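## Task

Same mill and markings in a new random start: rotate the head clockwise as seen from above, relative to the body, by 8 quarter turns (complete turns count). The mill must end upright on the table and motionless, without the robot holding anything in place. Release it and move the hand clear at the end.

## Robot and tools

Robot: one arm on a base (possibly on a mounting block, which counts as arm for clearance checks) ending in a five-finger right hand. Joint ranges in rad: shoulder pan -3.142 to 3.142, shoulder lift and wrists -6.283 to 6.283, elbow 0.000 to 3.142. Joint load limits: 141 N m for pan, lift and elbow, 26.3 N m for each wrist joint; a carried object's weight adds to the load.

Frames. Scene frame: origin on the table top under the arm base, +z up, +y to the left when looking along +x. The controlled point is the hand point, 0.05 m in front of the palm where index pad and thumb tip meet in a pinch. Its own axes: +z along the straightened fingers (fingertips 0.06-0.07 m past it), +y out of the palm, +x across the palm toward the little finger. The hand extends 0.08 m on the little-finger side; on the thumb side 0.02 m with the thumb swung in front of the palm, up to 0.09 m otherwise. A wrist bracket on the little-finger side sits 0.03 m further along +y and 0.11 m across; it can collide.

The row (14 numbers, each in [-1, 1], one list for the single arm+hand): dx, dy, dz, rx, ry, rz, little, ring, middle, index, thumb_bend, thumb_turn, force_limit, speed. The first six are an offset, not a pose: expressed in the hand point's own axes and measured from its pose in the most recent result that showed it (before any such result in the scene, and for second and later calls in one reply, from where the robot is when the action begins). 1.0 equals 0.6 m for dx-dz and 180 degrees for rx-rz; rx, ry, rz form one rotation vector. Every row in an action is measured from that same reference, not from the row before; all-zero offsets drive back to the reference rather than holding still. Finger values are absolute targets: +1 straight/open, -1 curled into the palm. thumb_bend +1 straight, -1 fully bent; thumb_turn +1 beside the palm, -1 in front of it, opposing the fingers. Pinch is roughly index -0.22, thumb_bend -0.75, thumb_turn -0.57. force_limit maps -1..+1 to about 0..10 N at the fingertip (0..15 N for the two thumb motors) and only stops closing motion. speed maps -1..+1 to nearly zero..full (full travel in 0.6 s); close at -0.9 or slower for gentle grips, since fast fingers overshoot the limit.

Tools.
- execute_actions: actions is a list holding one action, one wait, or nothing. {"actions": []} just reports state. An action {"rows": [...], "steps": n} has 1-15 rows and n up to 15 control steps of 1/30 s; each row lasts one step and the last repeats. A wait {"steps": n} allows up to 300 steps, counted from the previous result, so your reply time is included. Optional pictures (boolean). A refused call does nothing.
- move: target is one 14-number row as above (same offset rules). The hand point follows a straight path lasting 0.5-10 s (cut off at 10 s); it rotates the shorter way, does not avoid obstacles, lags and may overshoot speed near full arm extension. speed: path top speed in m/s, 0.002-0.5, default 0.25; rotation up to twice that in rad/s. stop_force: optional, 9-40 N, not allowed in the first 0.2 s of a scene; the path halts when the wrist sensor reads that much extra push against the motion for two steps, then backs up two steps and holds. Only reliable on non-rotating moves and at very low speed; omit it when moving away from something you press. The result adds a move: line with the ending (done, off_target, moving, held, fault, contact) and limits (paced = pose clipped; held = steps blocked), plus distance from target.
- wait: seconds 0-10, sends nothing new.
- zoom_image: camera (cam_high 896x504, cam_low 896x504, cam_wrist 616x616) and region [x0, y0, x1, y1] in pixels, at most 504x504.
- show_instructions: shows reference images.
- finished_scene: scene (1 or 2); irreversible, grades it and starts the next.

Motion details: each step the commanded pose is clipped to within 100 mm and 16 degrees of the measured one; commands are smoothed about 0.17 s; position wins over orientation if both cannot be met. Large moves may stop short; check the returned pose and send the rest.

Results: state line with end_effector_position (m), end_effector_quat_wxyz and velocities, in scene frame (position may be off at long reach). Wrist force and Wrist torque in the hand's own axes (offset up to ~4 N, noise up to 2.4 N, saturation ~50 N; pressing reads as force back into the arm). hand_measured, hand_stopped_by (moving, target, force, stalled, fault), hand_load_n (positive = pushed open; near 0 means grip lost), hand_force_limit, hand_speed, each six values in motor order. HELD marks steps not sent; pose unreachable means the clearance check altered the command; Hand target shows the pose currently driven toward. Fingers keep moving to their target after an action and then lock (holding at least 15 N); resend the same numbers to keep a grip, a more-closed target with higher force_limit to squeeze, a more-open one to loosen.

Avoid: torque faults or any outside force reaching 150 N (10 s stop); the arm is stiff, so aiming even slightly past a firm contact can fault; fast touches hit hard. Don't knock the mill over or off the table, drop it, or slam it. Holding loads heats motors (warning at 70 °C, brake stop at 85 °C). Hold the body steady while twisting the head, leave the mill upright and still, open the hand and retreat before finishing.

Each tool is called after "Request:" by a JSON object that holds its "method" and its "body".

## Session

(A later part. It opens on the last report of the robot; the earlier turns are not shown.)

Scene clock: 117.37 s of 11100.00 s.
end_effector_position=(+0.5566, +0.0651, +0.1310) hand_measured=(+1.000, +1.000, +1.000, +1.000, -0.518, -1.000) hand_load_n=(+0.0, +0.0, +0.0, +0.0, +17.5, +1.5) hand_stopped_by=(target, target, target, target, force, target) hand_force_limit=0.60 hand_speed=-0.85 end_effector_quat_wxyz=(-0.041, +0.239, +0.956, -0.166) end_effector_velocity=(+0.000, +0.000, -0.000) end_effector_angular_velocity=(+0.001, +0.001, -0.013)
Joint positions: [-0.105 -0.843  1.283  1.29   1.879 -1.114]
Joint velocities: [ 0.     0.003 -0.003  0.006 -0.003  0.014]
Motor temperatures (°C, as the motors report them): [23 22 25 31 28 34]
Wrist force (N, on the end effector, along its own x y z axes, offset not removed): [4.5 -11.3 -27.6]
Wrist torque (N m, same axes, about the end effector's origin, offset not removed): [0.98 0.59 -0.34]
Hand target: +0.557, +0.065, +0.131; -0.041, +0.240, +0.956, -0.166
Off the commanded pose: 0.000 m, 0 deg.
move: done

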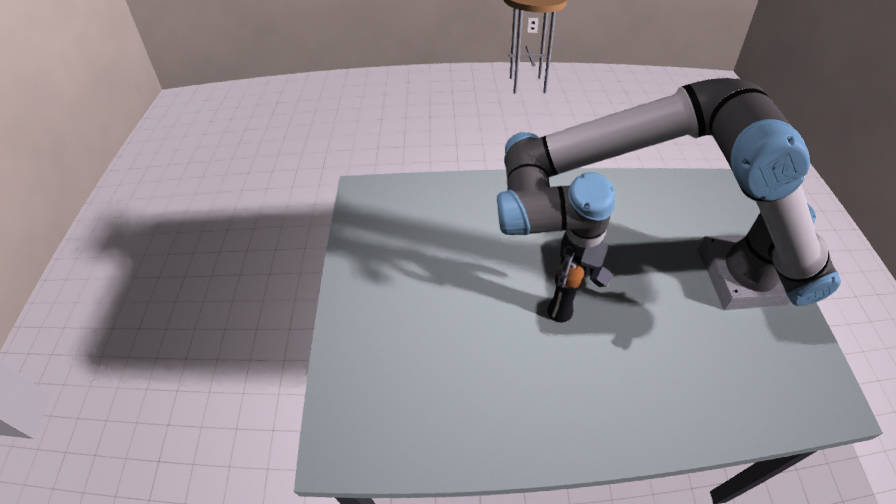

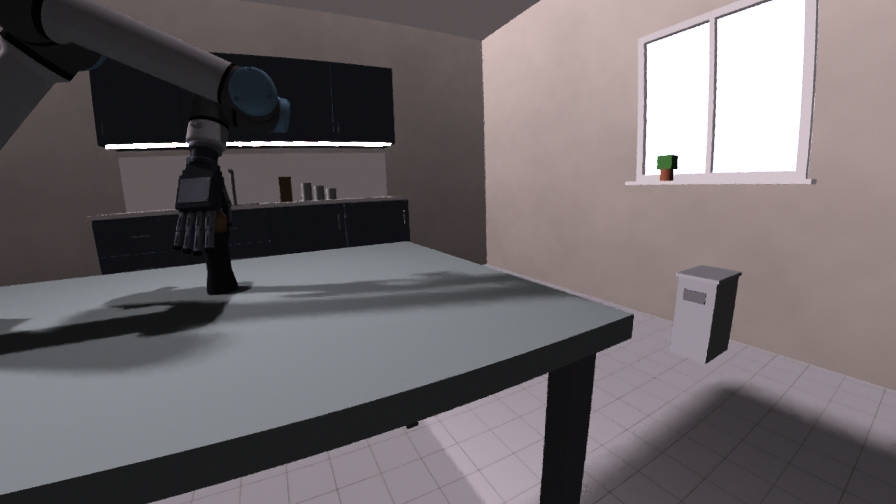

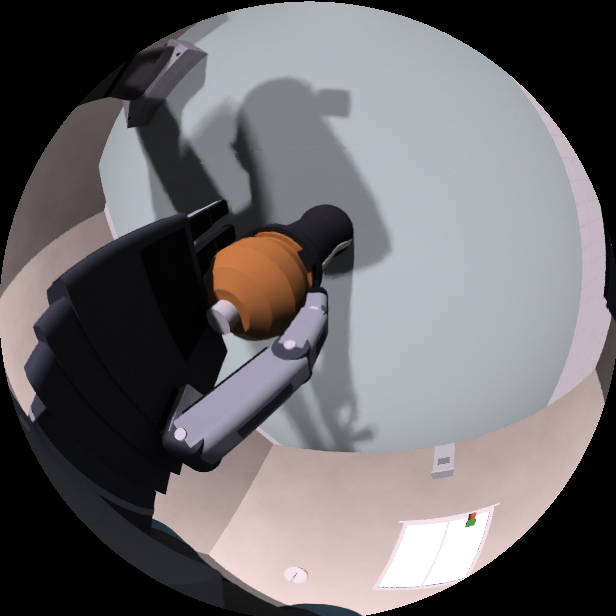

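Request:
{"method": "move", "body": {"target": [0.0015,0.0009,0.0002,0,0,0,1,1,1,1,-1,-1,0.6,-0.85], "speed": 0.005}}

Request:
{"method": "move", "body": {"target": [-0.0122,-0.0199,0.0072,0,0.0565,0.1568,1,1,1,1,-1,-1,0.6,-0.85], "speed": 0.2}}

Request:
{"method": "move", "body": {"target": [-0.0122,-0.0199,0.0072,0,0.0565,0.1568,1,1,1,1,-1,-1,0.6,-0.85], "speed": 0.2}}

Request:
{"method": "move", "body": {"target": [-0.0122,-0.0199,0.0072,0,0.0565,0.1568,1,1,1,1,-1,-1,0.6,-0.85], "speed": 0.2}}

Scene clock: 120.90 s of 11100.00 s.
end_effector_position=(+0.5561, +0.0658, +0.1307) hand_measured=(+1.000, +1.000, +1.000, +1.000, -0.518, -1.000) hand_load_n=(+0.0, +0.0, +0.0, +0.0, +16.5, +2.5) hand_stopped_by=(target, target, target, target, force, target) hand_force_limit=0.60 hand_speed=-0.85 end_effector_quat_wxyz=(-0.041, +0.239, +0.956, -0.166) end_effector_velocity=(-0.000, +0.000, +0.000) end_effector_angular_velocity=(-0.000, -0.002, -0.000)
Joint positions: [-0.104 -0.844  1.285  1.289  1.879 -1.113]
Joint velocities: [ 0.001 -0.001  0.001 -0.001 -0.     0.001]
Motor temperatures (°C, as the motors report them): [23 22 25 31 28 34]
Wrist force (N, on the end effector, along its own x y z axes, offset not removed): [-7.9 -21.4 -41.1]
Wrist torque (N m, same axes, about the end effector's origin, offset not removed): [1.31 1.25 -1.04]
Hand target: +0.556, +0.066, +0.131; -0.041, +0.239, +0.956, -0.166
Off the commanded pose: 0.000 m, 0 deg.
move: done

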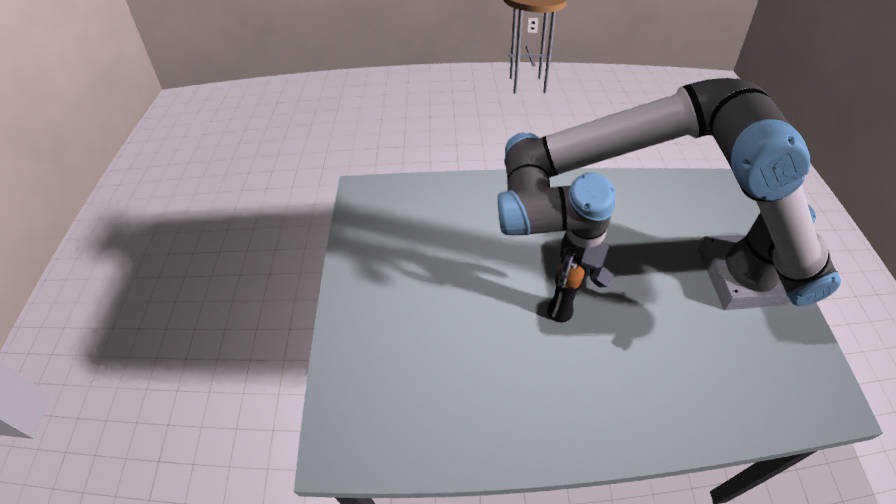

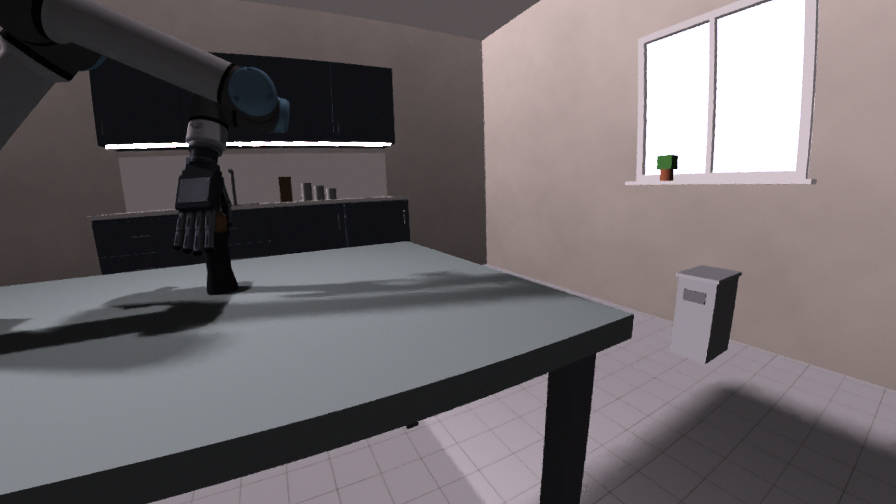

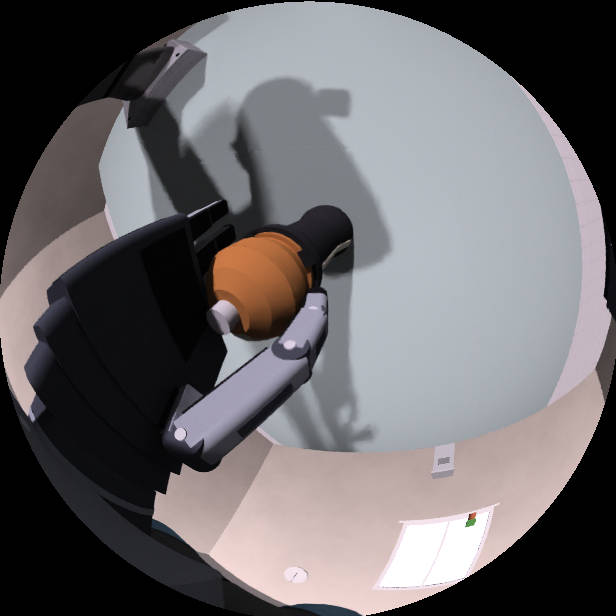

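Scene clock: 122.70 s of 11100.00 s.
end_effector_position=(+0.5566, +0.0513, +0.1307) hand_measured=(+1.000, +1.000, +1.000, +1.000, -0.518, -1.000) hand_load_n=(+0.0, +0.0, +0.0, +0.0, +16.5, +1.0) hand_stopped_by=(target, target, target, target, force, target) hand_force_limit=0.60 hand_speed=-0.85 end_effector_quat_wxyz=(-0.082, +0.477, +0.862, -0.150) end_effector_velocity=(-0.000, -0.000, -0.001) end_effector_angular_velocity=(+0.001, +0.002, -0.017)
Joint positions: [-0.124 -0.792  1.227  1.427  1.769 -0.608]
Joint velocities: [-0.001  0.003 -0.001  0.004 -0.005  0.015]
Motor temperatures (°C, as the motors report them): [23 22 25 31 28 34]
Wrist force (N, on the end effector, along its own x y z axes, offset not removed): [5.3 -23.7 -41.2]
Wrist torque (N m, same axes, about the end effector's origin, offset not removed): [1.78 0.83 -0.59]
Hand target: +0.557, +0.051, +0.131; -0.083, +0.478, +0.861, -0.150
Off the commanded pose: 0.000 m, 0 deg.
move: done

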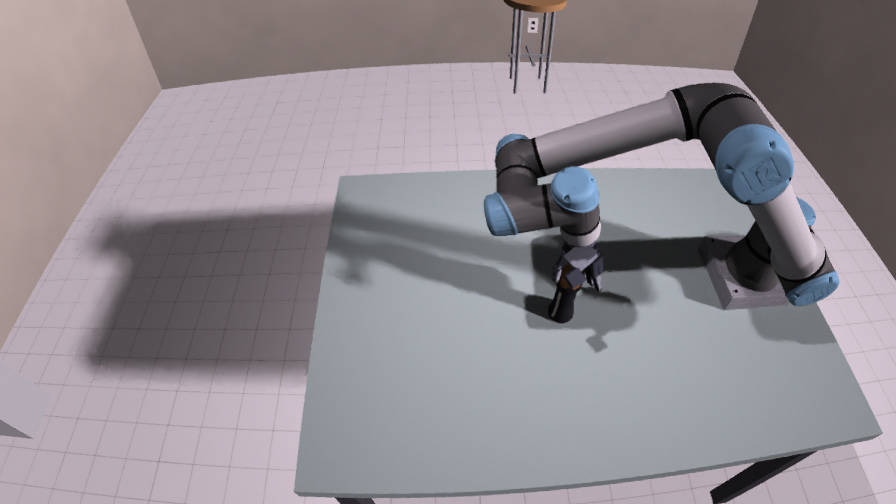

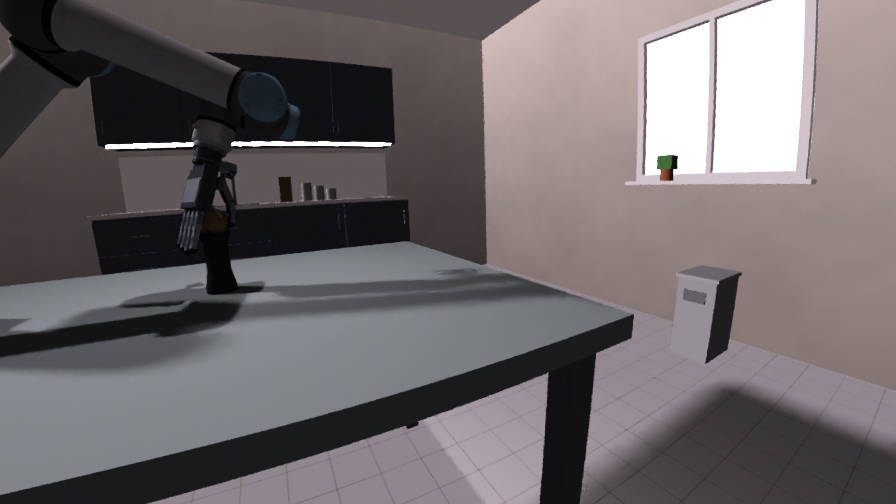

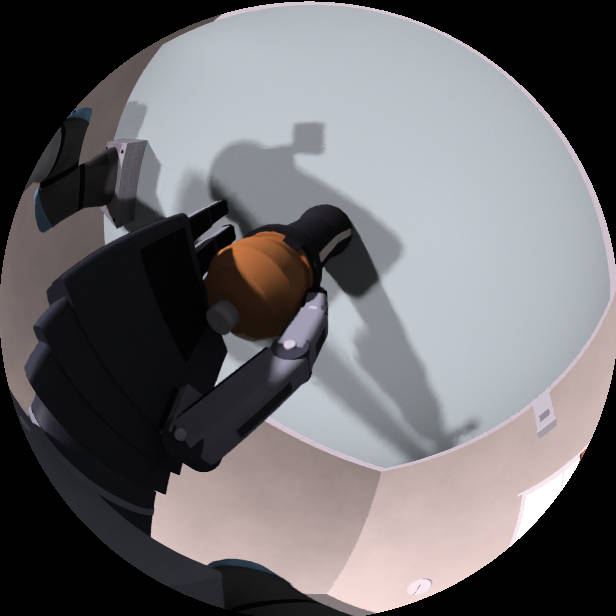

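Scene clock: 124.50 s of 11100.00 s.
end_effector_position=(+0.5497, +0.0384, +0.1307) hand_measured=(+1.000, +1.000, +1.000, +1.000, -0.518, -1.000) hand_load_n=(+0.0, +0.0, +0.0, +0.0, +16.0, +1.5) hand_stopped_by=(target, target, target, target, force, target) hand_force_limit=0.60 hand_speed=-0.85 end_effector_quat_wxyz=(-0.119, +0.683, +0.710, -0.123) end_effector_velocity=(-0.000, -0.001, -0.000) end_effector_angular_velocity=(-0.001, +0.001, -0.017)
Joint positions: [-0.161 -0.768  1.199  1.491  1.617 -0.143]
Joint velocities: [-0.001  0.001 -0.001  0.002 -0.004  0.015]
Motor temperatures (°C, as the motors report them): [23 22 25 31 28 34]
Wrist force (N, on the end effector, along its own x y z axes, offset not removed): [3.5 -24.5 -38.4]
Wrist torque (N m, same axes, about the end effector's origin, offset not removed): [1.60 0.89 -0.73]
Hand target: +0.550, +0.038, +0.131; -0.119, +0.684, +0.709, -0.123
Off the commanded pose: 0.000 m, 0 deg.
move: done

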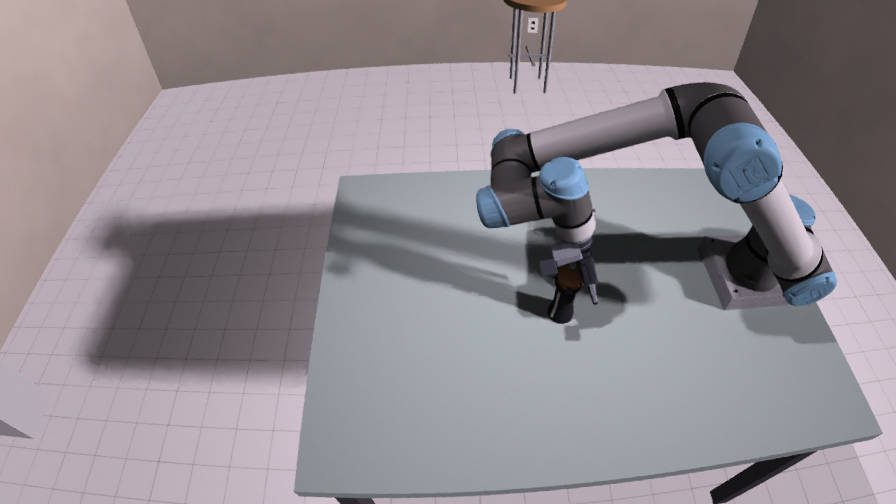

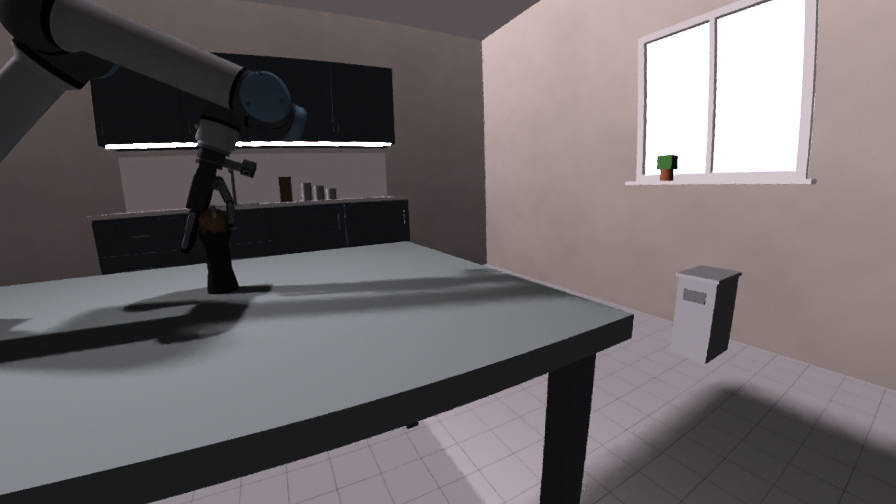

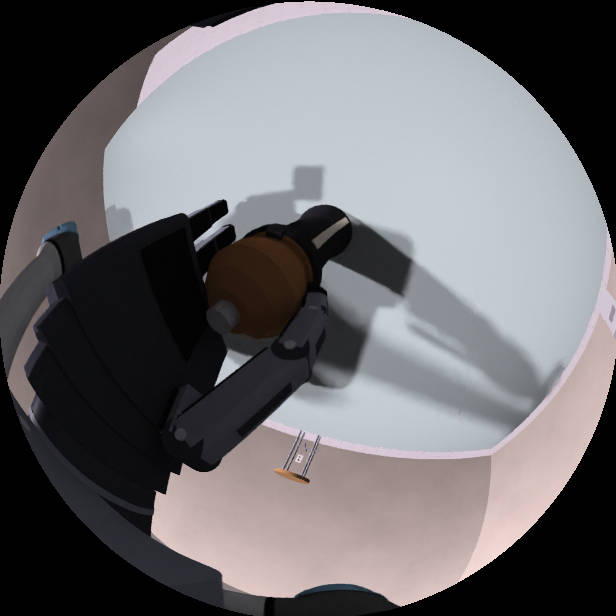

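Scene clock: 126.30 s of 11100.00 s.
end_effector_position=(+0.5374, +0.0306, +0.1307) hand_measured=(+1.000, +1.000, +1.000, +1.000, -0.518, -1.000) hand_load_n=(+0.0, +0.0, +0.0, +0.0, +18.0, +0.5) hand_stopped_by=(target, target, target, target, force, target) hand_force_limit=0.60 hand_speed=-0.85 end_effector_quat_wxyz=(-0.147, +0.843, +0.510, -0.088) end_effector_velocity=(-0.000, +0.000, +0.000) end_effector_angular_velocity=(-0.000, -0.000, -0.018)
Joint positions: [-0.206 -0.774  1.208  1.475  1.458  0.307]
Joint velocities: [-0.001 -0.001  0.    -0.002 -0.005  0.016]
Motor temperatures (°C, as the motors report them): [23 22 25 31 28 34]
Wrist force (N, on the end effector, along its own x y z axes, offset not removed): [5.5 -10.5 -33.3]
Wrist torque (N m, same axes, about the end effector's origin, offset not removed): [1.51 0.57 -0.35]
Hand target: +0.537, +0.031, +0.131; -0.147, +0.844, +0.509, -0.087
Off the commanded pose: 0.000 m, 0 deg.
move: done

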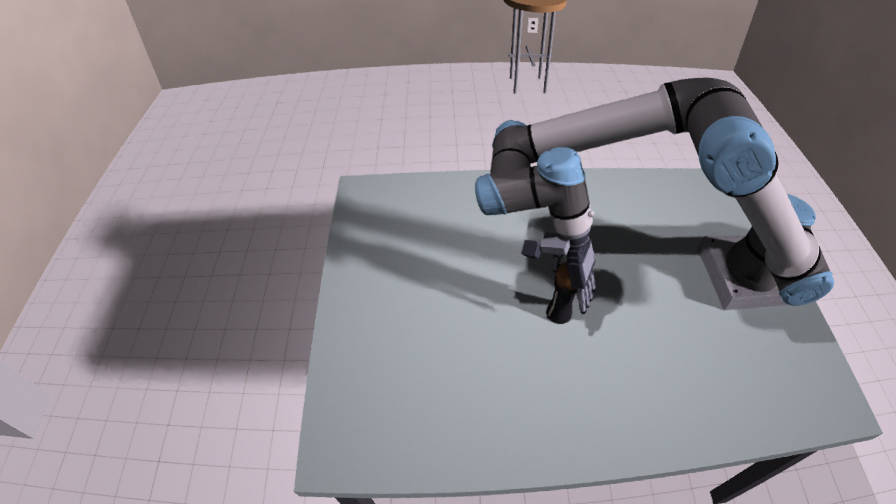

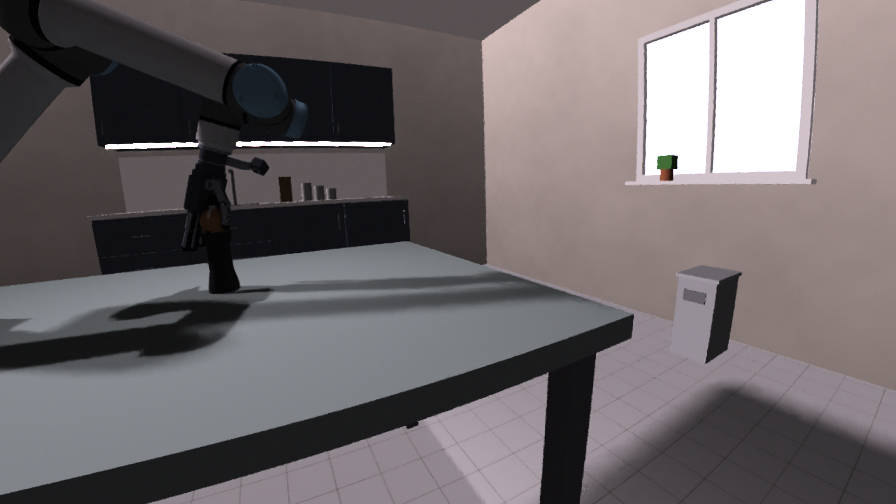

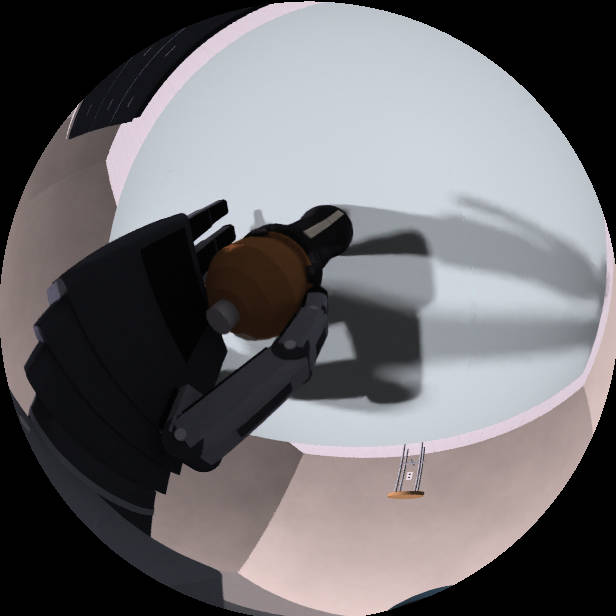

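Request:
{"method": "execute_actions", "body": {"actions": []}}

Request:
{"method": "move", "body": {"target": [-0.0122,-0.0199,0.0072,0,0.0565,0.1568,1,1,1,1,-1,-1,0.6,-0.85], "speed": 0.2}}

Request:
{"method": "move", "body": {"target": [-0.0122,-0.0199,0.0072,0,0.0565,0.1568,1,1,1,1,-1,-1,0.6,-0.85], "speed": 0.2}}

Request:
{"method": "move", "body": {"target": [-0.0122,-0.0199,0.0072,0,0.0565,0.1568,1,1,1,1,-1,-1,0.6,-0.85], "speed": 0.2}}

Scene clock: 133.17 s of 11100.00 s.
end_effector_position=(+0.5374, +0.0306, +0.1307) hand_measured=(+1.000, +1.000, +1.000, +1.000, -0.518, -1.000) hand_load_n=(+0.0, +0.0, +0.0, +0.0, +18.0, +0.5) hand_stopped_by=(target, target, target, target, force, target) hand_force_limit=0.60 hand_speed=-0.85 end_effector_quat_wxyz=(-0.147, +0.844, +0.509, -0.087) end_effector_velocity=(-0.000, +0.000, -0.000) end_effector_angular_velocity=(-0.001, +0.001, -0.000)
Joint positions: [-0.206 -0.774  1.208  1.475  1.457  0.309]
Joint velocities: [ 0.     0.    -0.     0.     0.001  0.001]
Motor temperatures (°C, as the motors report them): [23 22 25 31 28 34]
Wrist force (N, on the end effector, along its own x y z axes, offset not removed): [4.5 -13.5 -33.7]
Wrist torque (N m, same axes, about the end effector's origin, offset not removed): [1.19 0.72 -0.52]
Hand target: +0.537, +0.031, +0.131; -0.147, +0.844, +0.509, -0.087
Off the commanded pose: 0.000 m, 0 deg.
Steps of this call (steps 1 to 90: nothing new was sent; then 3.87 s passed at rest). Readings (end_effector_position | what the end effector reports):
1: (+0.5374, +0.0306, +0.1307) | hand_measured=(+1.000, +1.000, +1.000, +1.000, -0.518, -1.000) hand_load_n=(+0.0, +0.0, +0.0, +0.0, +18.0, +1.0) hand_stopped_by=(target, target, target, target, force, target) hand_force_limit=0.60 hand_speed=-0.85
2: (+0.5374, +0.0306, +0.1307) | hand_measured=(+1.000, +1.000, +1.000, +1.000, -0.518, -1.000) hand_load_n=(+0.0, +0.0, +0.0, +0.0, +18.0, +0.5) hand_stopped_by=(target, target, target, target, force, target) hand_force_limit=0.60 hand_speed=-0.85
4: (+0.5374, +0.0306, +0.1307) | hand_measured=(+1.000, +1.000, +1.000, +1.000, -0.518, -1.000) hand_load_n=(+0.0, +0.0, +0.0, +0.0, +18.0, +0.5) hand_stopped_by=(target, target, target, target, force, target) hand_force_limit=0.60 hand_speed=-0.85
8: (+0.5374, +0.0306, +0.1307) | hand_measured=(+1.000, +1.000, +1.000, +1.000, -0.518, -1.000) hand_load_n=(+0.0, +0.0, +0.0, +0.0, +18.0, +0.5) hand_stopped_by=(target, target, target, target, force, target) hand_force_limit=0.60 hand_speed=-0.85
90: the state above

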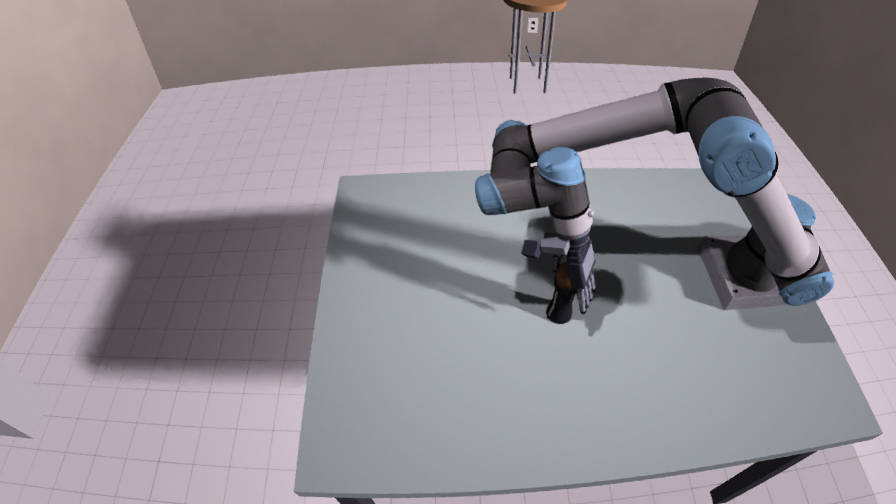

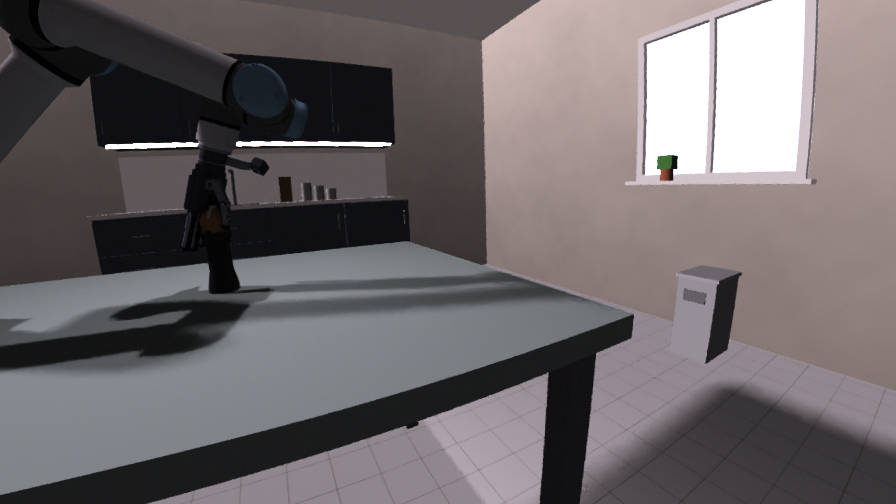

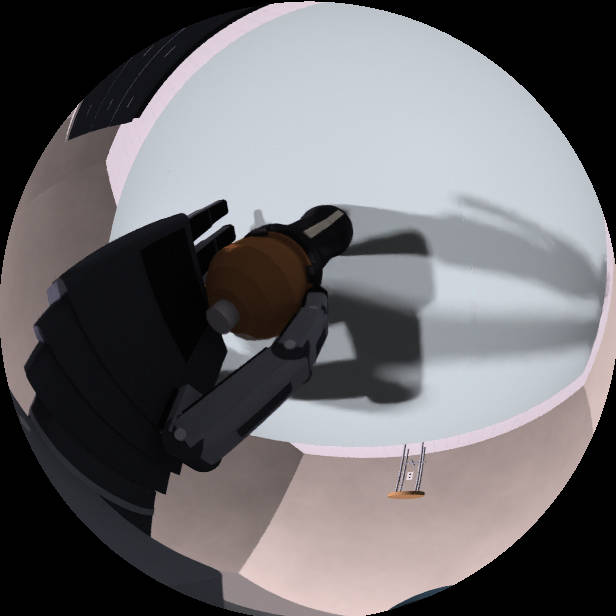

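Scene clock: 134.97 s of 11100.00 s.
end_effector_position=(+0.5228, +0.0301, +0.1307) hand_measured=(+1.000, +1.000, +1.000, +1.000, -0.518, -1.000) hand_load_n=(+0.0, +0.0, +0.0, +0.0, +18.0, +1.0) hand_stopped_by=(target, target, target, target, force, target) hand_force_limit=0.60 hand_speed=-0.85 end_effector_quat_wxyz=(-0.165, +0.946, +0.274, -0.046) end_effector_velocity=(-0.000, -0.000, +0.000) end_effector_angular_velocity=(-0.002, -0.002, -0.017)
Joint positions: [-0.249 -0.81   1.25   1.384  1.32   0.775]
Joint velocities: [-0.001 -0.002  0.001 -0.005 -0.002  0.017]
Motor temperatures (°C, as the motors report them): [23 22 25 31 28 34]
Wrist force (N, on the end effector, along its own x y z axes, offset not removed): [4.8 -9.5 -32.7]
Wrist torque (N m, same axes, about the end effector's origin, offset not removed): [1.24 0.63 -0.37]
Hand target: +0.523, +0.030, +0.131; -0.165, +0.946, +0.273, -0.046
Off the commanded pose: 0.000 m, 0 deg.
move: done

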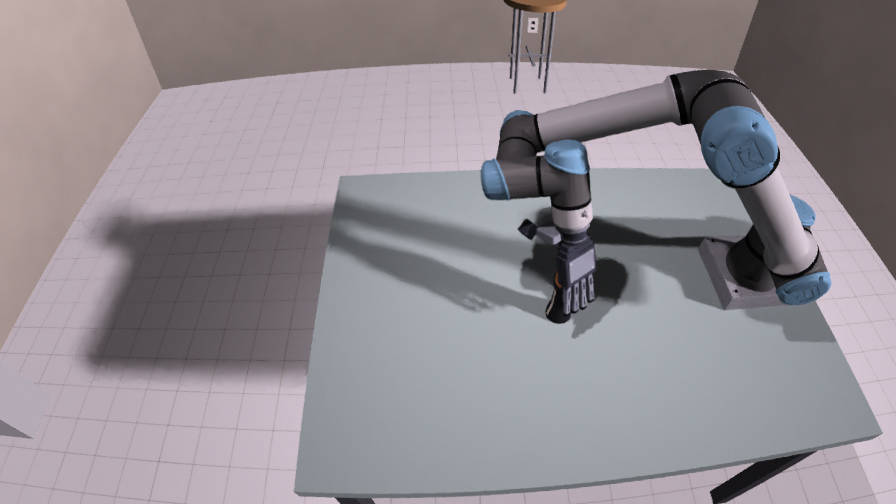

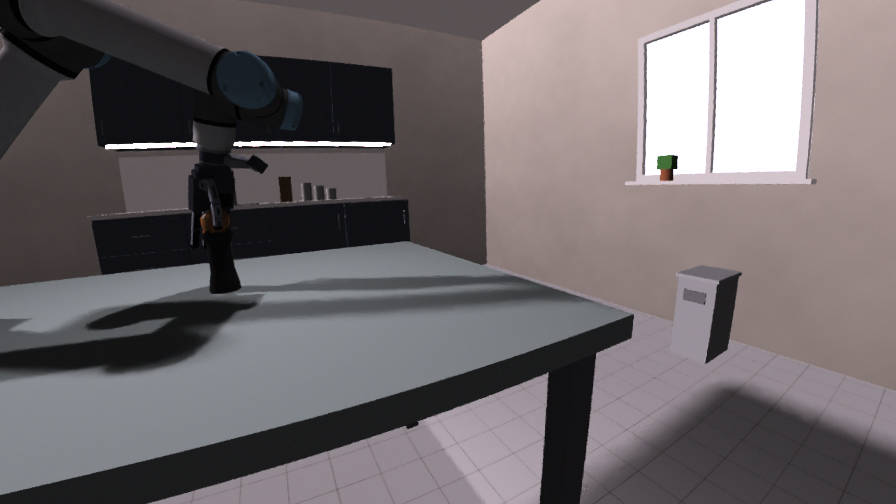

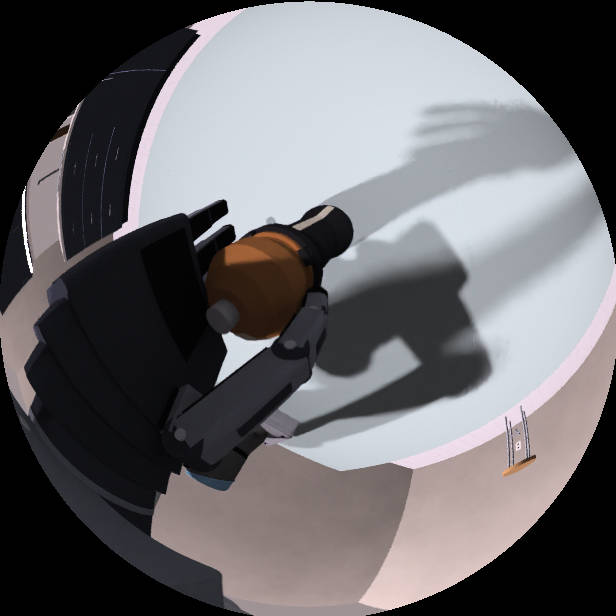

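Scene clock: 136.77 s of 11100.00 s.
end_effector_position=(+0.5099, +0.0368, +0.1307) hand_measured=(+1.000, +1.000, +1.000, +1.000, -0.518, -1.000) hand_load_n=(+0.0, +0.0, +0.0, +0.0, +18.0, +0.5) hand_stopped_by=(target, target, target, target, force, target) hand_force_limit=0.60 hand_speed=-0.85 end_effector_quat_wxyz=(-0.173, +0.985, +0.021, -0.002) end_effector_velocity=(-0.001, +0.000, -0.000) end_effector_angular_velocity=(-0.000, +0.001, -0.018)
Joint positions: [-0.281 -0.87   1.318  1.23   1.234  1.279]
Joint velocities: [-0.001 -0.003  0.005 -0.006 -0.001  0.018]
Motor temperatures (°C, as the motors report them): [23 22 25 31 28 34]
Wrist force (N, on the end effector, along its own x y z axes, offset not removed): [3.4 -14.2 -30.7]
Wrist torque (N m, same axes, about the end effector's origin, offset not removed): [1.23 0.75 -0.50]
Hand target: +0.510, +0.037, +0.131; -0.173, +0.985, +0.020, -0.002
Off the commanded pose: 0.000 m, 0 deg.
move: done

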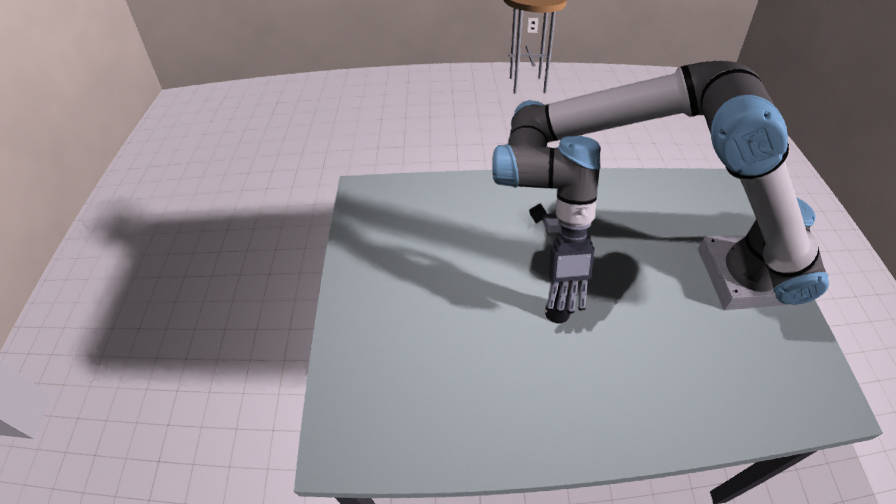

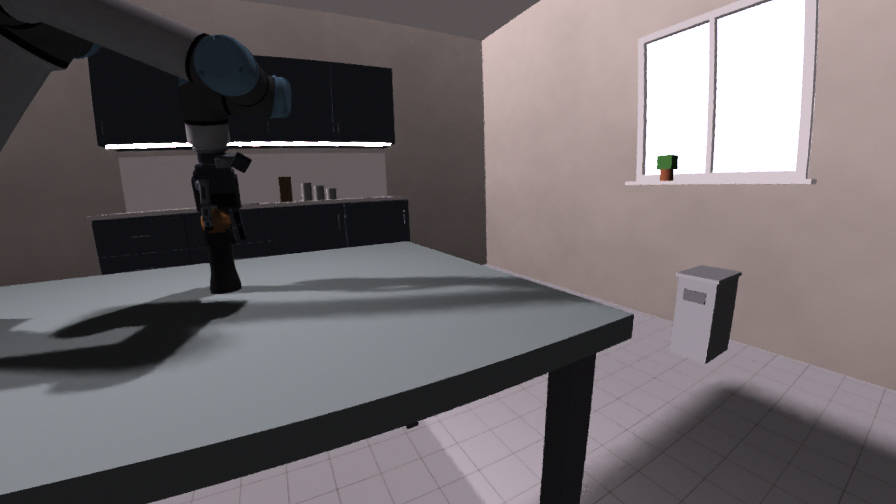

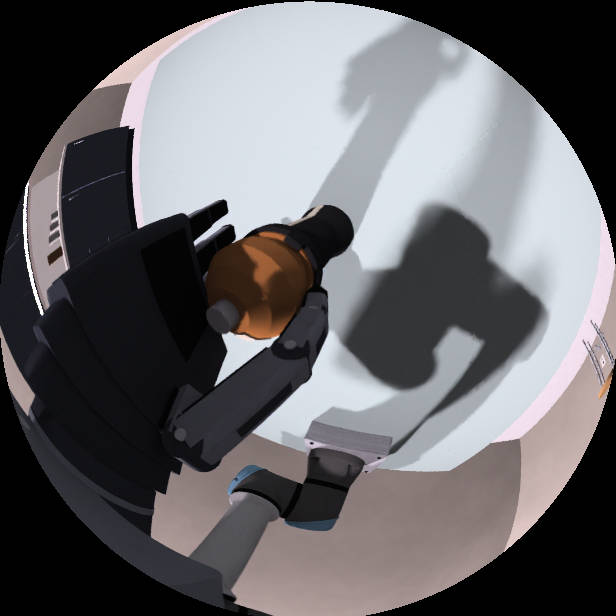

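Scene clock: 138.60 s of 11100.00 s.
end_effector_position=(+0.5021, +0.0491, +0.1306) hand_measured=(+1.000, +1.000, +1.000, +1.000, -0.518, -1.000) hand_load_n=(+0.0, +0.0, +0.0, +0.0, +18.0, +1.0) hand_stopped_by=(target, target, target, target, force, target) hand_force_limit=0.60 hand_speed=-0.85 end_effector_quat_wxyz=(-0.168, +0.957, -0.234, +0.042) end_effector_velocity=(-0.000, +0.001, -0.000) end_effector_angular_velocity=(-0.001, -0.000, -0.013)
Joint positions: [-0.293 -0.946  1.398  1.044  1.231  1.82 ]
Joint velocities: [ 0.001 -0.002  0.003 -0.006  0.002  0.015]
Motor temperatures (°C, as the motors report them): [23 22 25 31 28 34]
Wrist force (N, on the end effector, along its own x y z axes, offset not removed): [4.0 -12.6 -30.5]
Wrist torque (N m, same axes, about the end effector's origin, offset not removed): [1.34 0.69 -0.41]
Hand target: +0.502, +0.049, +0.131; -0.168, +0.957, -0.234, +0.042
Off the commanded pose: 0.000 m, 0 deg.
move: done

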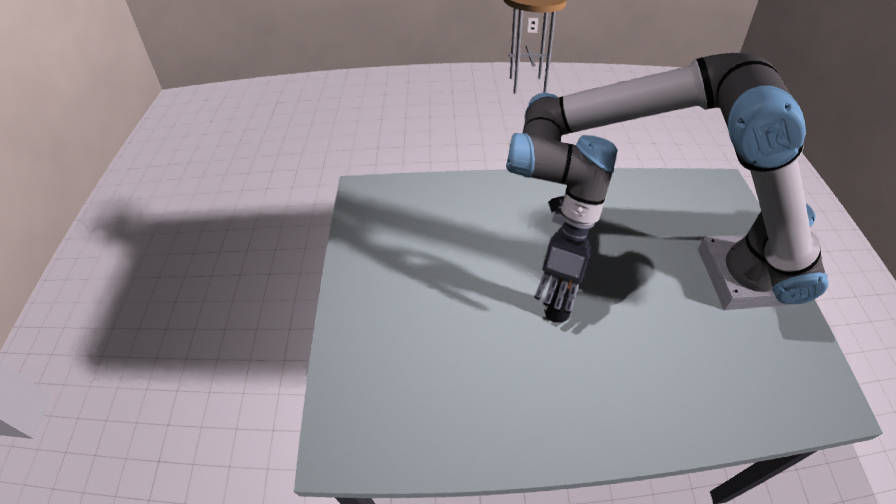

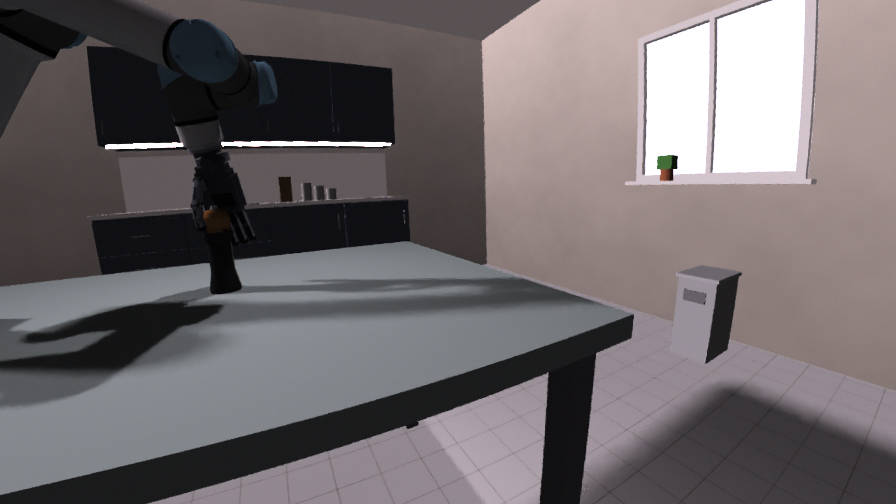

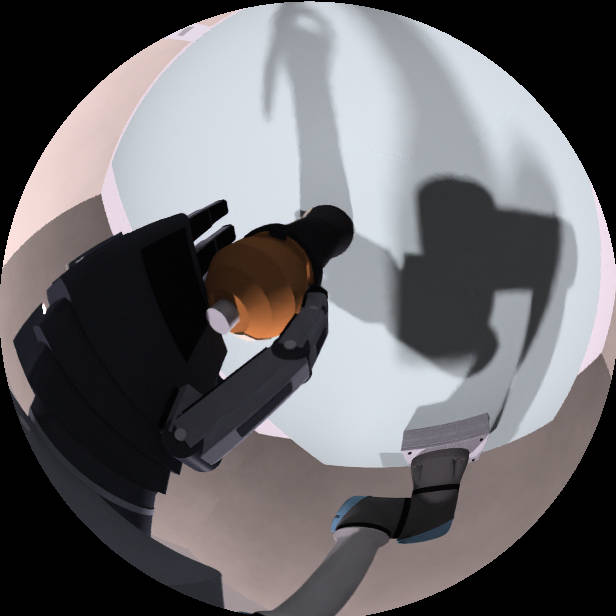

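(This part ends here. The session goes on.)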